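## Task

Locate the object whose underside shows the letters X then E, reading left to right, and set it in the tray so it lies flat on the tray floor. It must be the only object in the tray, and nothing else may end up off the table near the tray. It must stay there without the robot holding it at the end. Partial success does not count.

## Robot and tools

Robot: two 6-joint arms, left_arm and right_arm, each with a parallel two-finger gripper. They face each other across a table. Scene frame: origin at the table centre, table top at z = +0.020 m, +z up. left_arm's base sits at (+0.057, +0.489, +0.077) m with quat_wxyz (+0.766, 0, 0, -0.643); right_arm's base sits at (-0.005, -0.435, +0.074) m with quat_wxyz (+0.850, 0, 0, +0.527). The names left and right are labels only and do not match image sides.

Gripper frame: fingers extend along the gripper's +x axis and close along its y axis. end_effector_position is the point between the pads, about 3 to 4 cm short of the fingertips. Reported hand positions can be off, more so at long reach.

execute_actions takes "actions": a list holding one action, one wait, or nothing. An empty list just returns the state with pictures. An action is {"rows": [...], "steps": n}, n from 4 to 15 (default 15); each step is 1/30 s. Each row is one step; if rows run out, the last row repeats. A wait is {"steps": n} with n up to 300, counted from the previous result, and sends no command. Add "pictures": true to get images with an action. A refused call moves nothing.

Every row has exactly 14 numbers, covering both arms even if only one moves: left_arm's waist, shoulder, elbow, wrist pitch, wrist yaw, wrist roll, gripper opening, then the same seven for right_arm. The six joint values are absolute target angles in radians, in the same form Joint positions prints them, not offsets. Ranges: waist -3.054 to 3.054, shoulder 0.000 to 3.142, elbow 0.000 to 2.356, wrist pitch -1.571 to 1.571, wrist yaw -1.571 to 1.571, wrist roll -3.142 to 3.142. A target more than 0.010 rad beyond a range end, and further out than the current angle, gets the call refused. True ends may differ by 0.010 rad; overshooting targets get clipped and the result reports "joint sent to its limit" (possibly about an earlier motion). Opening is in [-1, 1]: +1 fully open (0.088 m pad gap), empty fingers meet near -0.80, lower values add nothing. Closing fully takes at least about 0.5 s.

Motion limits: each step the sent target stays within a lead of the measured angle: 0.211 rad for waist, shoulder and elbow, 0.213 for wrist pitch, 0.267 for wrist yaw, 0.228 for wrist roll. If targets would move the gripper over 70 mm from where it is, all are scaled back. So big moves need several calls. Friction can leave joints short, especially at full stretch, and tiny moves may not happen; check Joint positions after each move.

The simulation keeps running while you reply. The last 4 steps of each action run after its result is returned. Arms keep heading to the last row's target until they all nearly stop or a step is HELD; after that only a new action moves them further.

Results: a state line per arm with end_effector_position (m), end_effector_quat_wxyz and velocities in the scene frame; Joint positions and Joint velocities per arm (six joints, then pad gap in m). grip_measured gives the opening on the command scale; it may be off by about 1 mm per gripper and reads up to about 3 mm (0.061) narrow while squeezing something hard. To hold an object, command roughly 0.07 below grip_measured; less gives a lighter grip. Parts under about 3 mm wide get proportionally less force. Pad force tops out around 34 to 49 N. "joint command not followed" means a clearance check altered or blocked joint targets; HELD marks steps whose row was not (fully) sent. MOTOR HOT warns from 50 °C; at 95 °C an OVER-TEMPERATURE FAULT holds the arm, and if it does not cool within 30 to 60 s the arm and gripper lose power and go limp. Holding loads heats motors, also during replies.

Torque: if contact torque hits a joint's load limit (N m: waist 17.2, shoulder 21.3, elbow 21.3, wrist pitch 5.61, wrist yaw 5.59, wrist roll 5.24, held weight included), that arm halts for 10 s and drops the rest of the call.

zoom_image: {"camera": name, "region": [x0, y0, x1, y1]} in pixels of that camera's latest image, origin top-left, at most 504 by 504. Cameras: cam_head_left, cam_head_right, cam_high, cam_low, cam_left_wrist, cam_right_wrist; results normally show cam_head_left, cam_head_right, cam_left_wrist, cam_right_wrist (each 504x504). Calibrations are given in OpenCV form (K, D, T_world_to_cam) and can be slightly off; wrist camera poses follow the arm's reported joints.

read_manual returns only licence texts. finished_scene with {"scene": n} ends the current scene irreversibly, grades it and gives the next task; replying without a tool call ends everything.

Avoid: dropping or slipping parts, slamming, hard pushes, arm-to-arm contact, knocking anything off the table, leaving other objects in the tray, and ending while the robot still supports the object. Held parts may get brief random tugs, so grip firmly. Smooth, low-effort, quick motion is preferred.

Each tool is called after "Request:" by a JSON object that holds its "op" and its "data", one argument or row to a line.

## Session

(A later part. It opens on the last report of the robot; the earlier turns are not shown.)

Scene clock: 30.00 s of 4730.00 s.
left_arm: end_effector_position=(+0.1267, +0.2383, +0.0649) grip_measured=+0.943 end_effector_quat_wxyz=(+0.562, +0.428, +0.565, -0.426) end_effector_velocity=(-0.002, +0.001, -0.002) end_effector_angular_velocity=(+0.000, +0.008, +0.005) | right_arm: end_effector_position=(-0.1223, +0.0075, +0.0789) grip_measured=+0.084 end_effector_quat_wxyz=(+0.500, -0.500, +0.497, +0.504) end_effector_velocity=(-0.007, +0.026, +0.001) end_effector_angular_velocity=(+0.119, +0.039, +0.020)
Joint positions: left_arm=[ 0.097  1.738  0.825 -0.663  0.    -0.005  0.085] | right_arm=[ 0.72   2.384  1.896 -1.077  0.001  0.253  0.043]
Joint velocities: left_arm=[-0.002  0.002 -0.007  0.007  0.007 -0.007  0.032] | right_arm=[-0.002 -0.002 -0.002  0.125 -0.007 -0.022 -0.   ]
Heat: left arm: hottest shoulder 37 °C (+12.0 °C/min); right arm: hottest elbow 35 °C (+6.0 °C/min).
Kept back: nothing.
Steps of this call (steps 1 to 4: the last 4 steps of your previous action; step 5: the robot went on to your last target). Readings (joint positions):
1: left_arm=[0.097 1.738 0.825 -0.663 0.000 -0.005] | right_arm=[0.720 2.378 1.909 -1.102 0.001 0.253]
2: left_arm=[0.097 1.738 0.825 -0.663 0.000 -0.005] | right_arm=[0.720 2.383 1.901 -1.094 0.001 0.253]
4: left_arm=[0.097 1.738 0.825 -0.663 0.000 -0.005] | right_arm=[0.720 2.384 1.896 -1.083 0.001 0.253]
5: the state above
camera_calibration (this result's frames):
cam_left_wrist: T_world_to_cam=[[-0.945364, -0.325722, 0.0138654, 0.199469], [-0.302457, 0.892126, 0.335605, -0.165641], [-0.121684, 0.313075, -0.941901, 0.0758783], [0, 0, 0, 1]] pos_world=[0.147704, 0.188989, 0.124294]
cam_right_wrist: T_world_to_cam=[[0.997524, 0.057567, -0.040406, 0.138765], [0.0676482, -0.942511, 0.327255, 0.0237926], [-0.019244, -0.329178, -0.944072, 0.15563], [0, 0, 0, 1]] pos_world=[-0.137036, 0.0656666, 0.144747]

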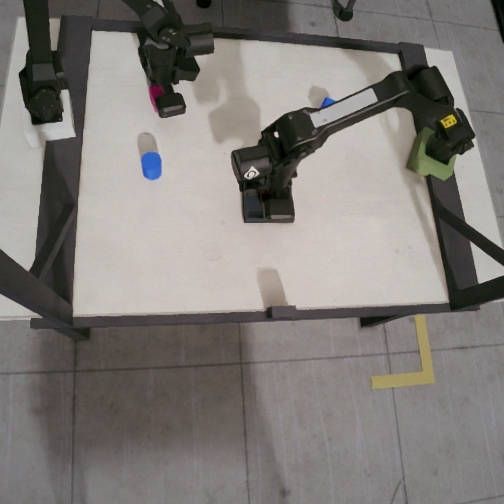

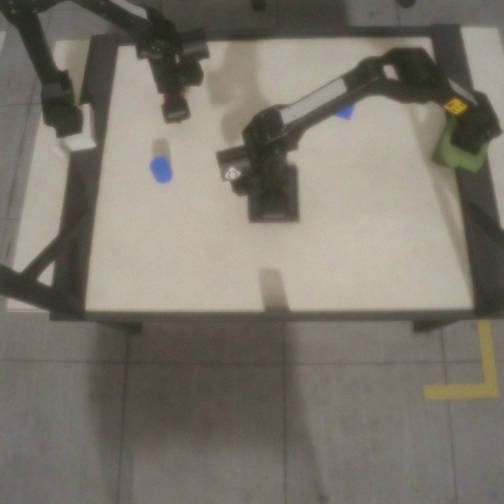

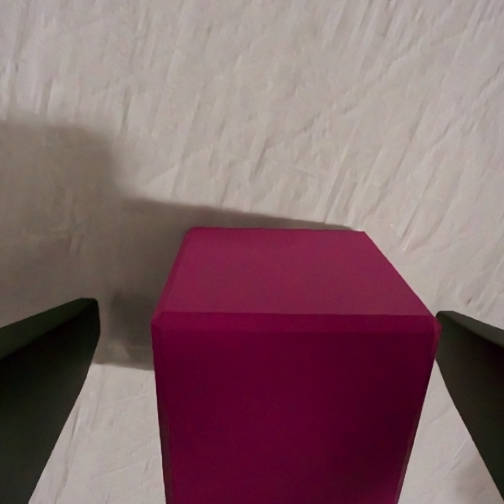

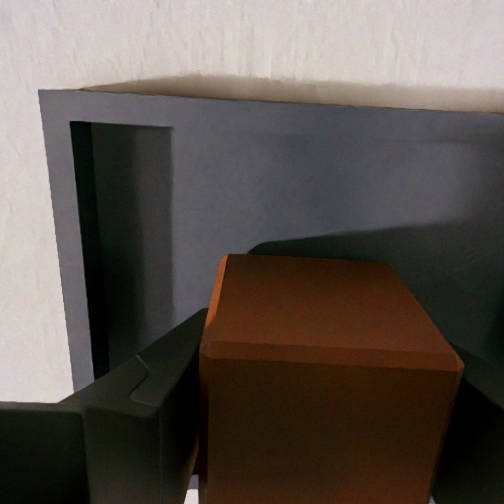

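Request:
{"op": "execute_actions", "data": {
  "actions": [
    {"rows": [[0.10,1.74,0.825,-0.675,0,0,1,0.716,2.401,1.877,-1.067,0,0.255,0],[0.10,1.725,0.84,-0.70,0,0,1,0.716,2.404,1.872,-1.064,0,0.255,0],[0.10,1.705,0.86,-0.74,0,0,1,0.716,2.406,1.869,-1.062,0,0.255,0],[0.10,1.68,0.88,-0.78,0,0,1,0.716,2.406,1.869,-1.062,0,0.255,0],[0.10,1.655,0.90,-0.82,0,0,1,0.716,2.406,1.869,-1.062,0,0.255,0],[0.10,1.63,0.92,-0.86,0,0,1,0.716,2.406,1.869,-1.062,0,0.255,0],[0.10,1.61,0.94,-0.90,0,0,1,0.716,2.406,1.869,-1.062,0,0.255,0]],"steps":12}
  ]
}}

Request:
{"op": "execute_actions", "data": {
  "actions": [
    {"steps":4}
  ]
}}

Scene clock: 30.83 s of 4730.00 s.
left_arm: end_effector_position=(+0.1254, +0.2428, +0.0991) grip_measured=+0.998 end_effector_quat_wxyz=(+0.556, +0.433, +0.572, -0.421) end_effector_velocity=(+0.027, -0.092, +0.255) end_effector_angular_velocity=(-0.518, -0.151, +0.010) | right_arm: end_effector_position=(-0.1221, +0.0072, +0.0763) grip_measured=+0.084 end_effector_quat_wxyz=(+0.500, -0.499, +0.497, +0.504) end_effector_velocity=(+0.003, -0.003, -0.001) end_effector_angular_velocity=(-0.010, -0.010, -0.010)
Joint positions: left_arm=[ 0.097  1.658  0.896 -0.837  0.    -0.005  0.088] | right_arm=[ 0.719  2.384  1.886 -1.065  0.001  0.253  0.043]
Joint velocities: left_arm=[ 0.002 -0.618  0.501 -0.579 -0.007 -0.007 -0.   ] | right_arm=[-0.002 -0.002 -0.007 -0.007  0.007  0.007 -0.   ]
Heat: left arm: hottest shoulder 37 °C (+11.7 °C/min); right arm: hottest elbow 35 °C (+5.8 °C/min).
Steps of this call (steps 1 to 17: the robot went on to your last target; steps 18 to 25: the first 8 steps of this action). Readings (joint positions):
18: left_arm=[0.097 1.738 0.825 -0.662 0.000 -0.005] | right_arm=[0.719 2.384 1.892 -1.072 0.001 0.253]
19: left_arm=[0.097 1.738 0.826 -0.669 0.000 -0.005] | right_arm=[0.719 2.384 1.890 -1.070 0.001 0.253]
21: left_arm=[0.097 1.728 0.838 -0.716 0.000 -0.005] | right_arm=[0.719 2.384 1.887 -1.067 0.001 0.253]
25: the state above

Scene clock: 30.97 s of 4730.00 s.
left_arm: end_effector_position=(+0.1272, +0.2363, +0.1177) grip_measured=+0.998 end_effector_quat_wxyz=(+0.567, +0.425, +0.561, -0.429) end_effector_velocity=(-0.002, +0.018, +0.033) end_effector_angular_velocity=(+0.060, -0.006, +0.005) | right_arm: end_effector_position=(-0.1221, +0.0071, +0.0762) grip_measured=+0.084 end_effector_quat_wxyz=(+0.500, -0.499, +0.497, +0.504) end_effector_velocity=(-0.001, -0.004, -0.001) end_effector_angular_velocity=(-0.017, +0.018, +0.005)
Joint positions: left_arm=[ 0.097  1.616  0.934 -0.879  0.    -0.005  0.088] | right_arm=[ 0.719  2.384  1.885 -1.064  0.001  0.253  0.043]
Joint velocities: left_arm=[-0.002 -0.081  0.061 -0.198 -0.022 -0.007 -0.   ] | right_arm=[-0.002 -0.002 -0.007 -0.007 -0.022 -0.007  0.   ]
Heat: left arm: hottest shoulder 37 °C (+11.6 °C/min); right arm: hottest elbow 35 °C (+5.8 °C/min).
Kept back: nothing.
Steps of this call (steps 1 to 4: the last 4 steps of your previous action). Readings (joint positions):
1: left_arm=[0.097 1.640 0.910 -0.852 0.000 -0.005] | right_arm=[0.719 2.384 1.886 -1.064 0.001 0.253]
2: left_arm=[0.097 1.628 0.922 -0.862 0.000 -0.005] | right_arm=[0.719 2.384 1.886 -1.064 0.001 0.253]
4: the state above

Request:
{"op": "execute_actions", "data": {
  "actions": [
    {"rows": [[0.10,1.61,0.94,-0.90,0,0,1,0.716,2.41,1.869,-1.06,0,0.255,0],[0.10,1.61,0.94,-0.90,0,0,1,0.716,2.416,1.869,-1.056,0,0.255,0]],"steps":10}
  ]
}}

Scene clock: 31.30 s of 4730.00 s.
left_arm: end_effector_position=(+0.1263, +0.2398, +0.1181) grip_measured=+0.998 end_effector_quat_wxyz=(+0.562, +0.428, +0.566, -0.425) end_effector_velocity=(-0.002, +0.003, +0.000) end_effector_angular_velocity=(+0.009, -0.005, -0.000) | right_arm: end_effector_position=(-0.1221, +0.0072, +0.0760) grip_measured=+0.084 end_effector_quat_wxyz=(+0.500, -0.499, +0.497, +0.504) end_effector_velocity=(+0.003, -0.002, -0.002) end_effector_angular_velocity=(-0.010, -0.010, +0.005)
Joint positions: left_arm=[ 0.097  1.615  0.935 -0.897  0.    -0.005  0.088] | right_arm=[ 0.719  2.384  1.885 -1.063  0.001  0.253  0.043]
Joint velocities: left_arm=[-0.007 -0.007 -0.007 -0.007 -0.007 -0.007 -0.   ] | right_arm=[-0.002  0.002 -0.002 -0.007  0.007 -0.007 -0.   ]
Heat: left arm: hottest shoulder 37 °C (+11.5 °C/min); right arm: hottest elbow 35 °C (+5.8 °C/min).
Steps of this call (steps 1 to 4: the robot went on to your last target; steps 5 to 10: the first 6 steps of this action). Readings (joint positions):
5: left_arm=[0.097 1.615 0.935 -0.894 0.000 -0.005] | right_arm=[0.719 2.384 1.885 -1.064 0.001 0.253]
6: left_arm=[0.097 1.615 0.935 -0.894 0.000 -0.005] | right_arm=[0.719 2.384 1.885 -1.064 0.001 0.253]
8: left_arm=[0.097 1.615 0.935 -0.897 0.000 -0.005] | right_arm=[0.719 2.384 1.885 -1.063 0.001 0.253]
10: the state above

Request:
{"op": "execute_actions", "data": {
  "actions": []
}}

Scene clock: 31.43 s of 4730.00 s.
left_arm: end_effector_position=(+0.1263, +0.2398, +0.1181) grip_measured=+0.998 end_effector_quat_wxyz=(+0.562, +0.428, +0.566, -0.425) end_effector_velocity=(-0.002, +0.002, +0.000) end_effector_angular_velocity=(+0.005, +0.009, +0.020) | right_arm: end_effector_position=(-0.1221, +0.0073, +0.0760) grip_measured=+0.084 end_effector_quat_wxyz=(+0.500, -0.499, +0.497, +0.504) end_effector_velocity=(-0.002, -0.003, +0.000) end_effector_angular_velocity=(-0.013, +0.019, +0.020)
Joint positions: left_arm=[ 0.097  1.615  0.935 -0.897  0.    -0.005  0.088] | right_arm=[ 0.719  2.384  1.885 -1.063  0.001  0.253  0.043]
Joint velocities: left_arm=[-0.002 -0.002 -0.002 -0.007  0.007 -0.022 -0.   ] | right_arm=[-0.002 -0.002 -0.002 -0.007 -0.022 -0.022 -0.   ]
Heat: left arm: hottest shoulder 37 °C (+11.5 °C/min); right arm: hottest elbow 35 °C (+5.7 °C/min).
Kept back: nothing.
Steps of this call (steps 1 to 4: the last 4 steps of your previous action). Readings (joint positions):
1: left_arm=[0.097 1.615 0.935 -0.897 0.000 -0.005] | right_arm=[0.719 2.384 1.885 -1.063 0.001 0.253]
2: left_arm=[0.097 1.615 0.935 -0.897 0.000 -0.005] | right_arm=[0.719 2.384 1.885 -1.063 0.001 0.253]
4: the state above
camera_calibration (this result's frames):
cam_left_wrist: T_world_to_cam=[[-0.94536, -0.325737, 0.0137954, 0.198839], [-0.302354, 0.891755, 0.336681, -0.185052], [-0.121972, 0.314114, -0.941518, 0.125241], [0, 0, 0, 1]] pos_world=[0.147299, 0.190451, 0.177477]
cam_right_wrist: T_world_to_cam=[[0.99751, 0.0572607, -0.0411616, 0.138525], [0.0675713, -0.943107, 0.325551, 0.0245742], [-0.0201785, -0.327522, -0.944628, 0.152732], [0, 0, 0, 1]] pos_world=[-0.136759, 0.065267, 0.141976]

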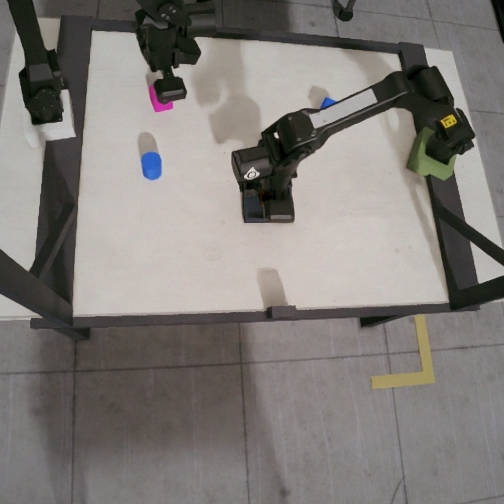

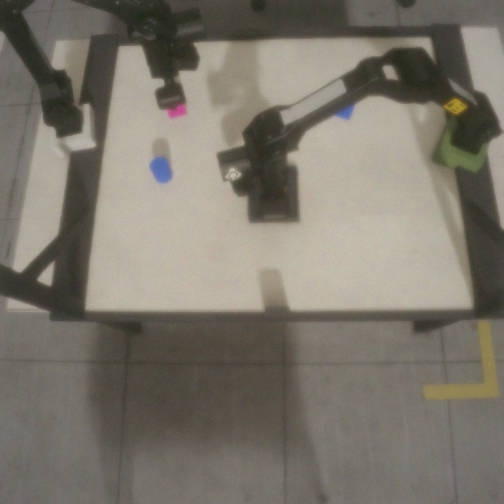

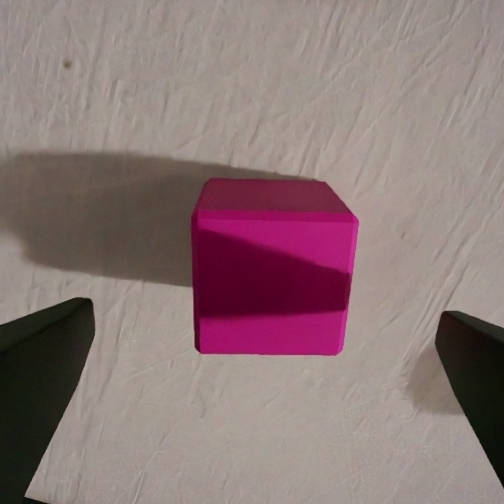

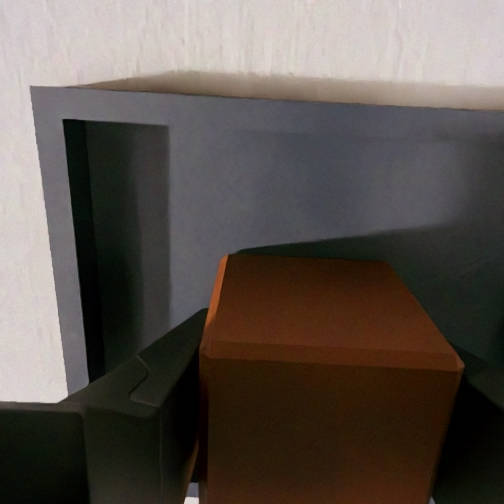

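Request:
{"op": "execute_actions", "data": {
  "actions": [
    {"rows": [[0.10,1.61,0.94,-0.90,0,0,1,0.716,2.41,1.862,-1.058,0,0.255,0],[0.10,1.61,0.94,-0.90,0,0,1,0.716,2.41,1.856,-1.055,0,0.255,0]],"steps":10}
  ]
}}

Scene clock: 31.80 s of 4730.00 s.
left_arm: end_effector_position=(+0.1262, +0.2399, +0.1181) grip_measured=+0.998 end_effector_quat_wxyz=(+0.562, +0.428, +0.566, -0.425) end_effector_velocity=(-0.002, +0.002, +0.000) end_effector_angular_velocity=(+0.005, +0.009, +0.005) | right_arm: end_effector_position=(-0.1219, +0.0066, +0.0746) grip_measured=+0.084 end_effector_quat_wxyz=(+0.500, -0.500, +0.497, +0.504) end_effector_velocity=(+0.004, -0.005, -0.004) end_effector_angular_velocity=(-0.019, -0.013, +0.019)
Joint positions: left_arm=[ 0.097  1.615  0.935 -0.897  0.    -0.005  0.088] | right_arm=[ 0.719  2.384  1.879 -1.059  0.001  0.253  0.043]
Joint velocities: left_arm=[-0.002 -0.002 -0.002 -0.007  0.007 -0.007 -0.   ] | right_arm=[-0.002  0.002 -0.012 -0.007  0.007 -0.022 -0.   ]
Heat: left arm: hottest shoulder 37 °C (+11.3 °C/min); right arm: hottest elbow 35 °C (+5.7 °C/min).
Steps of this call (steps 1 to 5: the robot went on to your last target; steps 6 to 11: the first 6 steps of this action). Readings (joint positions):
6: left_arm=[0.097 1.615 0.935 -0.897 0.000 -0.005] | right_arm=[0.719 2.384 1.883 -1.062 0.001 0.253]
7: left_arm=[0.097 1.615 0.935 -0.897 0.000 -0.005] | right_arm=[0.719 2.384 1.881 -1.061 0.001 0.253]
9: left_arm=[0.097 1.615 0.935 -0.897 0.000 -0.005] | right_arm=[0.719 2.384 1.880 -1.059 0.001 0.253]
11: the state above

Request:
{"op": "execute_actions", "data": {
  "actions": [
    {"rows": [[0.10,1.61,0.94,-0.90,0,0,1,0.716,2.41,1.85,-1.053,0,0.255,0],[0.10,1.61,0.94,-0.90,0,0,1,0.716,2.41,1.846,-1.05,0,0.255,0],[0.10,1.61,0.94,-0.90,0,0,1,0.716,2.41,1.846,-1.05,0,0.255,0],[0.10,1.61,0.94,-0.90,0,0,1,0.716,2.41,1.846,-1.05,0,0.255,0],[0.10,1.61,0.94,-0.90,0,0,1,0.716,2.41,1.846,-1.05,0,0.255,0],[0.10,1.61,0.94,-0.90,0,0,1,0.716,2.41,1.846,-1.05,0,0.255,0],[0.10,1.61,0.94,-0.90,0,0,1,0.716,2.41,1.846,-1.05,0,0.255,0.1],[0.10,1.61,0.94,-0.90,0,0,1,0.716,2.41,1.846,-1.05,0,0.255,0.2],[0.10,1.61,0.94,-0.90,0,0,1,0.716,2.41,1.846,-1.05,0,0.255,0.35],[0.10,1.61,0.94,-0.90,0,0,1,0.716,2.41,1.846,-1.05,0,0.255,0.5]],"steps":15}
  ]
}}

Scene clock: 32.43 s of 4730.00 s.
left_arm: end_effector_position=(+0.1262, +0.2399, +0.1181) grip_measured=+0.998 end_effector_quat_wxyz=(+0.562, +0.428, +0.566, -0.425) end_effector_velocity=(+0.000, +0.001, +0.001) end_effector_angular_velocity=(+0.004, -0.006, +0.005) | right_arm: end_effector_position=(-0.1216, +0.0052, +0.0715) grip_measured=+0.320 end_effector_quat_wxyz=(+0.499, -0.501, +0.497, +0.503) end_effector_velocity=(+0.003, +0.016, -0.002) end_effector_angular_velocity=(+0.070, +0.011, -0.005)
Joint positions: left_arm=[ 0.097  1.615  0.935 -0.897  0.    -0.005  0.088] | right_arm=[ 0.719  2.384  1.867 -1.049  0.001  0.253  0.055]
Joint velocities: left_arm=[-0.002 -0.002  0.002 -0.007 -0.007 -0.007 -0.   ] | right_arm=[-0.012 -0.002 -0.012  0.081  0.007 -0.007  0.097]
Heat: left arm: hottest shoulder 37 °C (+11.1 °C/min); right arm: hottest shoulder 35 °C (+5.5 °C/min).
Steps of this call (steps 1 to 4: the last 4 steps of your previous action; steps 5 to 8: the robot went on to your last target; steps 9 to 19: the first 11 steps of this action). Readings (joint positions):
9: left_arm=[0.097 1.615 0.935 -0.897 0.000 -0.005] | right_arm=[0.719 2.384 1.877 -1.057 0.001 0.253]
10: left_arm=[0.097 1.615 0.935 -0.897 0.000 -0.005] | right_arm=[0.719 2.384 1.876 -1.056 0.001 0.253]
12: left_arm=[0.097 1.615 0.935 -0.897 0.000 -0.005] | right_arm=[0.719 2.384 1.874 -1.055 0.001 0.253]
16: left_arm=[0.097 1.615 0.935 -0.897 0.000 -0.005] | right_arm=[0.719 2.384 1.873 -1.054 0.001 0.253]
19: the state above

Request:
{"op": "execute_actions", "data": {
  "actions": [
    {"rows": [[0.10,1.61,0.94,-0.90,0,0,1,0.716,2.38,1.87,-1.06,0,0.255,0.5],[0.10,1.61,0.94,-0.90,0,0,1,0.716,2.365,1.90,-1.095,0,0.255,0.5],[0.10,1.61,0.94,-0.90,0,0,1,0.716,2.355,1.93,-1.14,0,0.255,0.5],[0.10,1.61,0.94,-0.90,0,0,1,0.716,2.345,1.96,-1.185,0,0.255,0.5],[0.10,1.61,0.94,-0.90,0,0,1,0.716,2.33,1.99,-1.23,0,0.255,0.5],[0.10,1.61,0.94,-0.90,0,0,1,0.716,2.31,2.02,-1.27,0,0.255,0.5],[0.10,1.61,0.94,-0.90,0,0,1,0.716,2.28,2.04,-1.30,0,0.255,0.5],[0.10,1.61,0.94,-0.90,0,0,1,0.70,2.22,2.03,-1.32,0,0.255,0.5],[0.10,1.61,0.94,-0.90,0,0,1,0.68,2.15,1.99,-1.33,0,0.255,0.5],[0.10,1.61,0.94,-0.90,0,0,1,0.65,2.07,1.93,-1.34,0,0.255,0.5],[0.10,1.61,0.94,-0.90,0,0,1,0.62,2.0,1.87,-1.35,0,0.255,0.5]],"steps":15}
  ]
}}

Request:
{"op": "execute_actions", "data": {
  "actions": [
    {"steps":8}
  ],
  "pictures": true
}}

Scene clock: 33.10 s of 4730.00 s.
left_arm: end_effector_position=(+0.1262, +0.2399, +0.1181) grip_measured=+0.998 end_effector_quat_wxyz=(+0.562, +0.428, +0.566, -0.425) end_effector_velocity=(-0.002, +0.005, +0.001) end_effector_angular_velocity=(+0.015, +0.011, +0.024) | right_arm: end_effector_position=(-0.1085, -0.0110, +0.1607) grip_measured=+0.497 end_effector_quat_wxyz=(+0.506, -0.492, +0.501, +0.501) end_effector_velocity=(+0.219, -0.171, +0.468) end_effector_angular_velocity=(+0.390, +0.103, -0.391)
Joint positions: left_arm=[ 0.097  1.615  0.935 -0.897  0.    -0.005  0.088] | right_arm=[ 0.699  2.227  1.957 -1.286 -0.001  0.253  0.063]
Joint velocities: left_arm=[ 0.002 -0.007 -0.002 -0.022  0.007 -0.022 -0.   ] | right_arm=[-0.398 -1.497 -0.603 -0.491 -0.007 -0.007 -0.   ]
Heat: left arm: hottest shoulder 37 °C (+10.9 °C/min); right arm: hottest shoulder 35 °C (+5.4 °C/min).
Steps of this call (steps 1 to 4: the last 4 steps of your previous action; steps 5 to 9: the robot went on to your last target; steps 10 to 20: the first 11 steps of this action). Readings (joint positions):
10: left_arm=[0.097 1.615 0.935 -0.897 0.000 -0.005] | right_arm=[0.718 2.384 1.864 -1.049 -0.000 0.253]
11: left_arm=[0.097 1.615 0.935 -0.897 0.000 -0.005] | right_arm=[0.718 2.384 1.871 -1.056 -0.000 0.253]
13: left_arm=[0.097 1.615 0.935 -0.897 0.000 -0.005] | right_arm=[0.718 2.384 1.899 -1.111 -0.000 0.253]
17: left_arm=[0.097 1.615 0.935 -0.897 0.000 -0.005] | right_arm=[0.718 2.345 1.975 -1.236 -0.000 0.253]
20: the state above

Scene clock: 33.37 s of 4730.00 s.
left_arm: end_effector_position=(+0.1262, +0.2399, +0.1181) grip_measured=+0.998 end_effector_quat_wxyz=(+0.562, +0.428, +0.566, -0.425) end_effector_velocity=(+0.001, -0.001, +0.000) end_effector_angular_velocity=(-0.005, -0.009, -0.010) | right_arm: end_effector_position=(-0.0675, -0.0332, +0.2399) grip_measured=+0.497 end_effector_quat_wxyz=(+0.549, -0.433, +0.496, +0.514) end_effector_velocity=(-0.010, -0.030, -0.024) end_effector_angular_velocity=(-0.124, -0.013, +0.040)
Joint positions: left_arm=[ 0.097  1.615  0.935 -0.897  0.    -0.005  0.088] | right_arm=[ 0.614  1.99   1.899 -1.343 -0.001  0.253  0.063]
Joint velocities: left_arm=[-0.002 -0.002 -0.002  0.007 -0.007  0.007 -0.   ] | right_arm=[ 0.032 -0.017 -0.105 -0.037 -0.007 -0.007 -0.   ]
Heat: left arm: hottest shoulder 37 °C (+10.8 °C/min); right arm: hottest shoulder 35 °C (+5.4 °C/min).
Kept back: nothing.
Steps of this call (steps 1 to 4: the last 4 steps of your previous action; steps 5 to 8: the robot went on to your last target). Readings (joint positions):
1: left_arm=[0.097 1.615 0.935 -0.897 0.000 -0.005] | right_arm=[0.684 2.175 1.939 -1.305 -0.001 0.253]
2: left_arm=[0.097 1.615 0.935 -0.897 0.000 -0.005] | right_arm=[0.666 2.125 1.923 -1.320 -0.001 0.253]
4: left_arm=[0.097 1.615 0.935 -0.897 0.000 -0.005] | right_arm=[0.632 2.048 1.908 -1.333 -0.001 0.253]
8: the state above
camera_calibration (this result's frames):
cam_left_wrist: T_world_to_cam=[[-0.945358, -0.325742, 0.013772, 0.198848], [-0.30232, 0.891632, 0.33704, -0.185148], [-0.122068, 0.31446, -0.94139, 0.125128], [0, 0, 0, 1]] pos_world=[0.147282, 0.190509, 0.177458]
cam_right_wrist: T_world_to_cam=[[0.996893, -0.0405401, -0.0675409, 0.0961634], [-0.02595, -0.978556, 0.204341, -0.0490117], [-0.0743765, -0.201953, -0.976567, 0.30354], [0, 0, 0, 1]] pos_world=[-0.0745602, 0.0172386, 0.312937]

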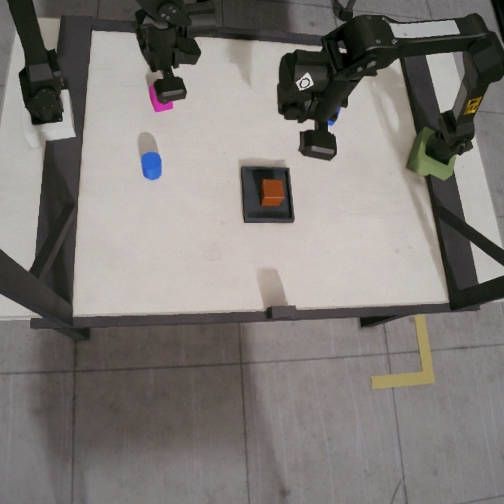

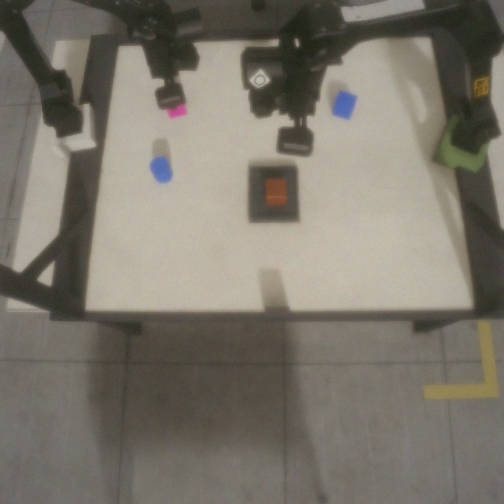

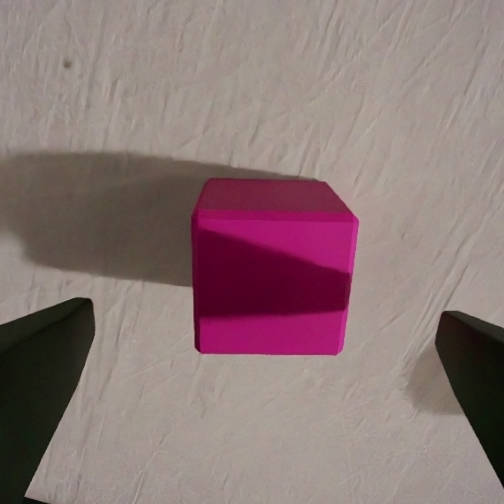

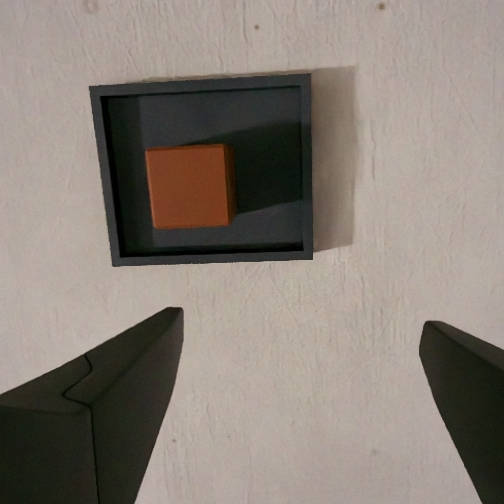

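Request:
{"op": "finished_scene", "data": {
  "scene": 1
}}

The scene is finished: the task was done.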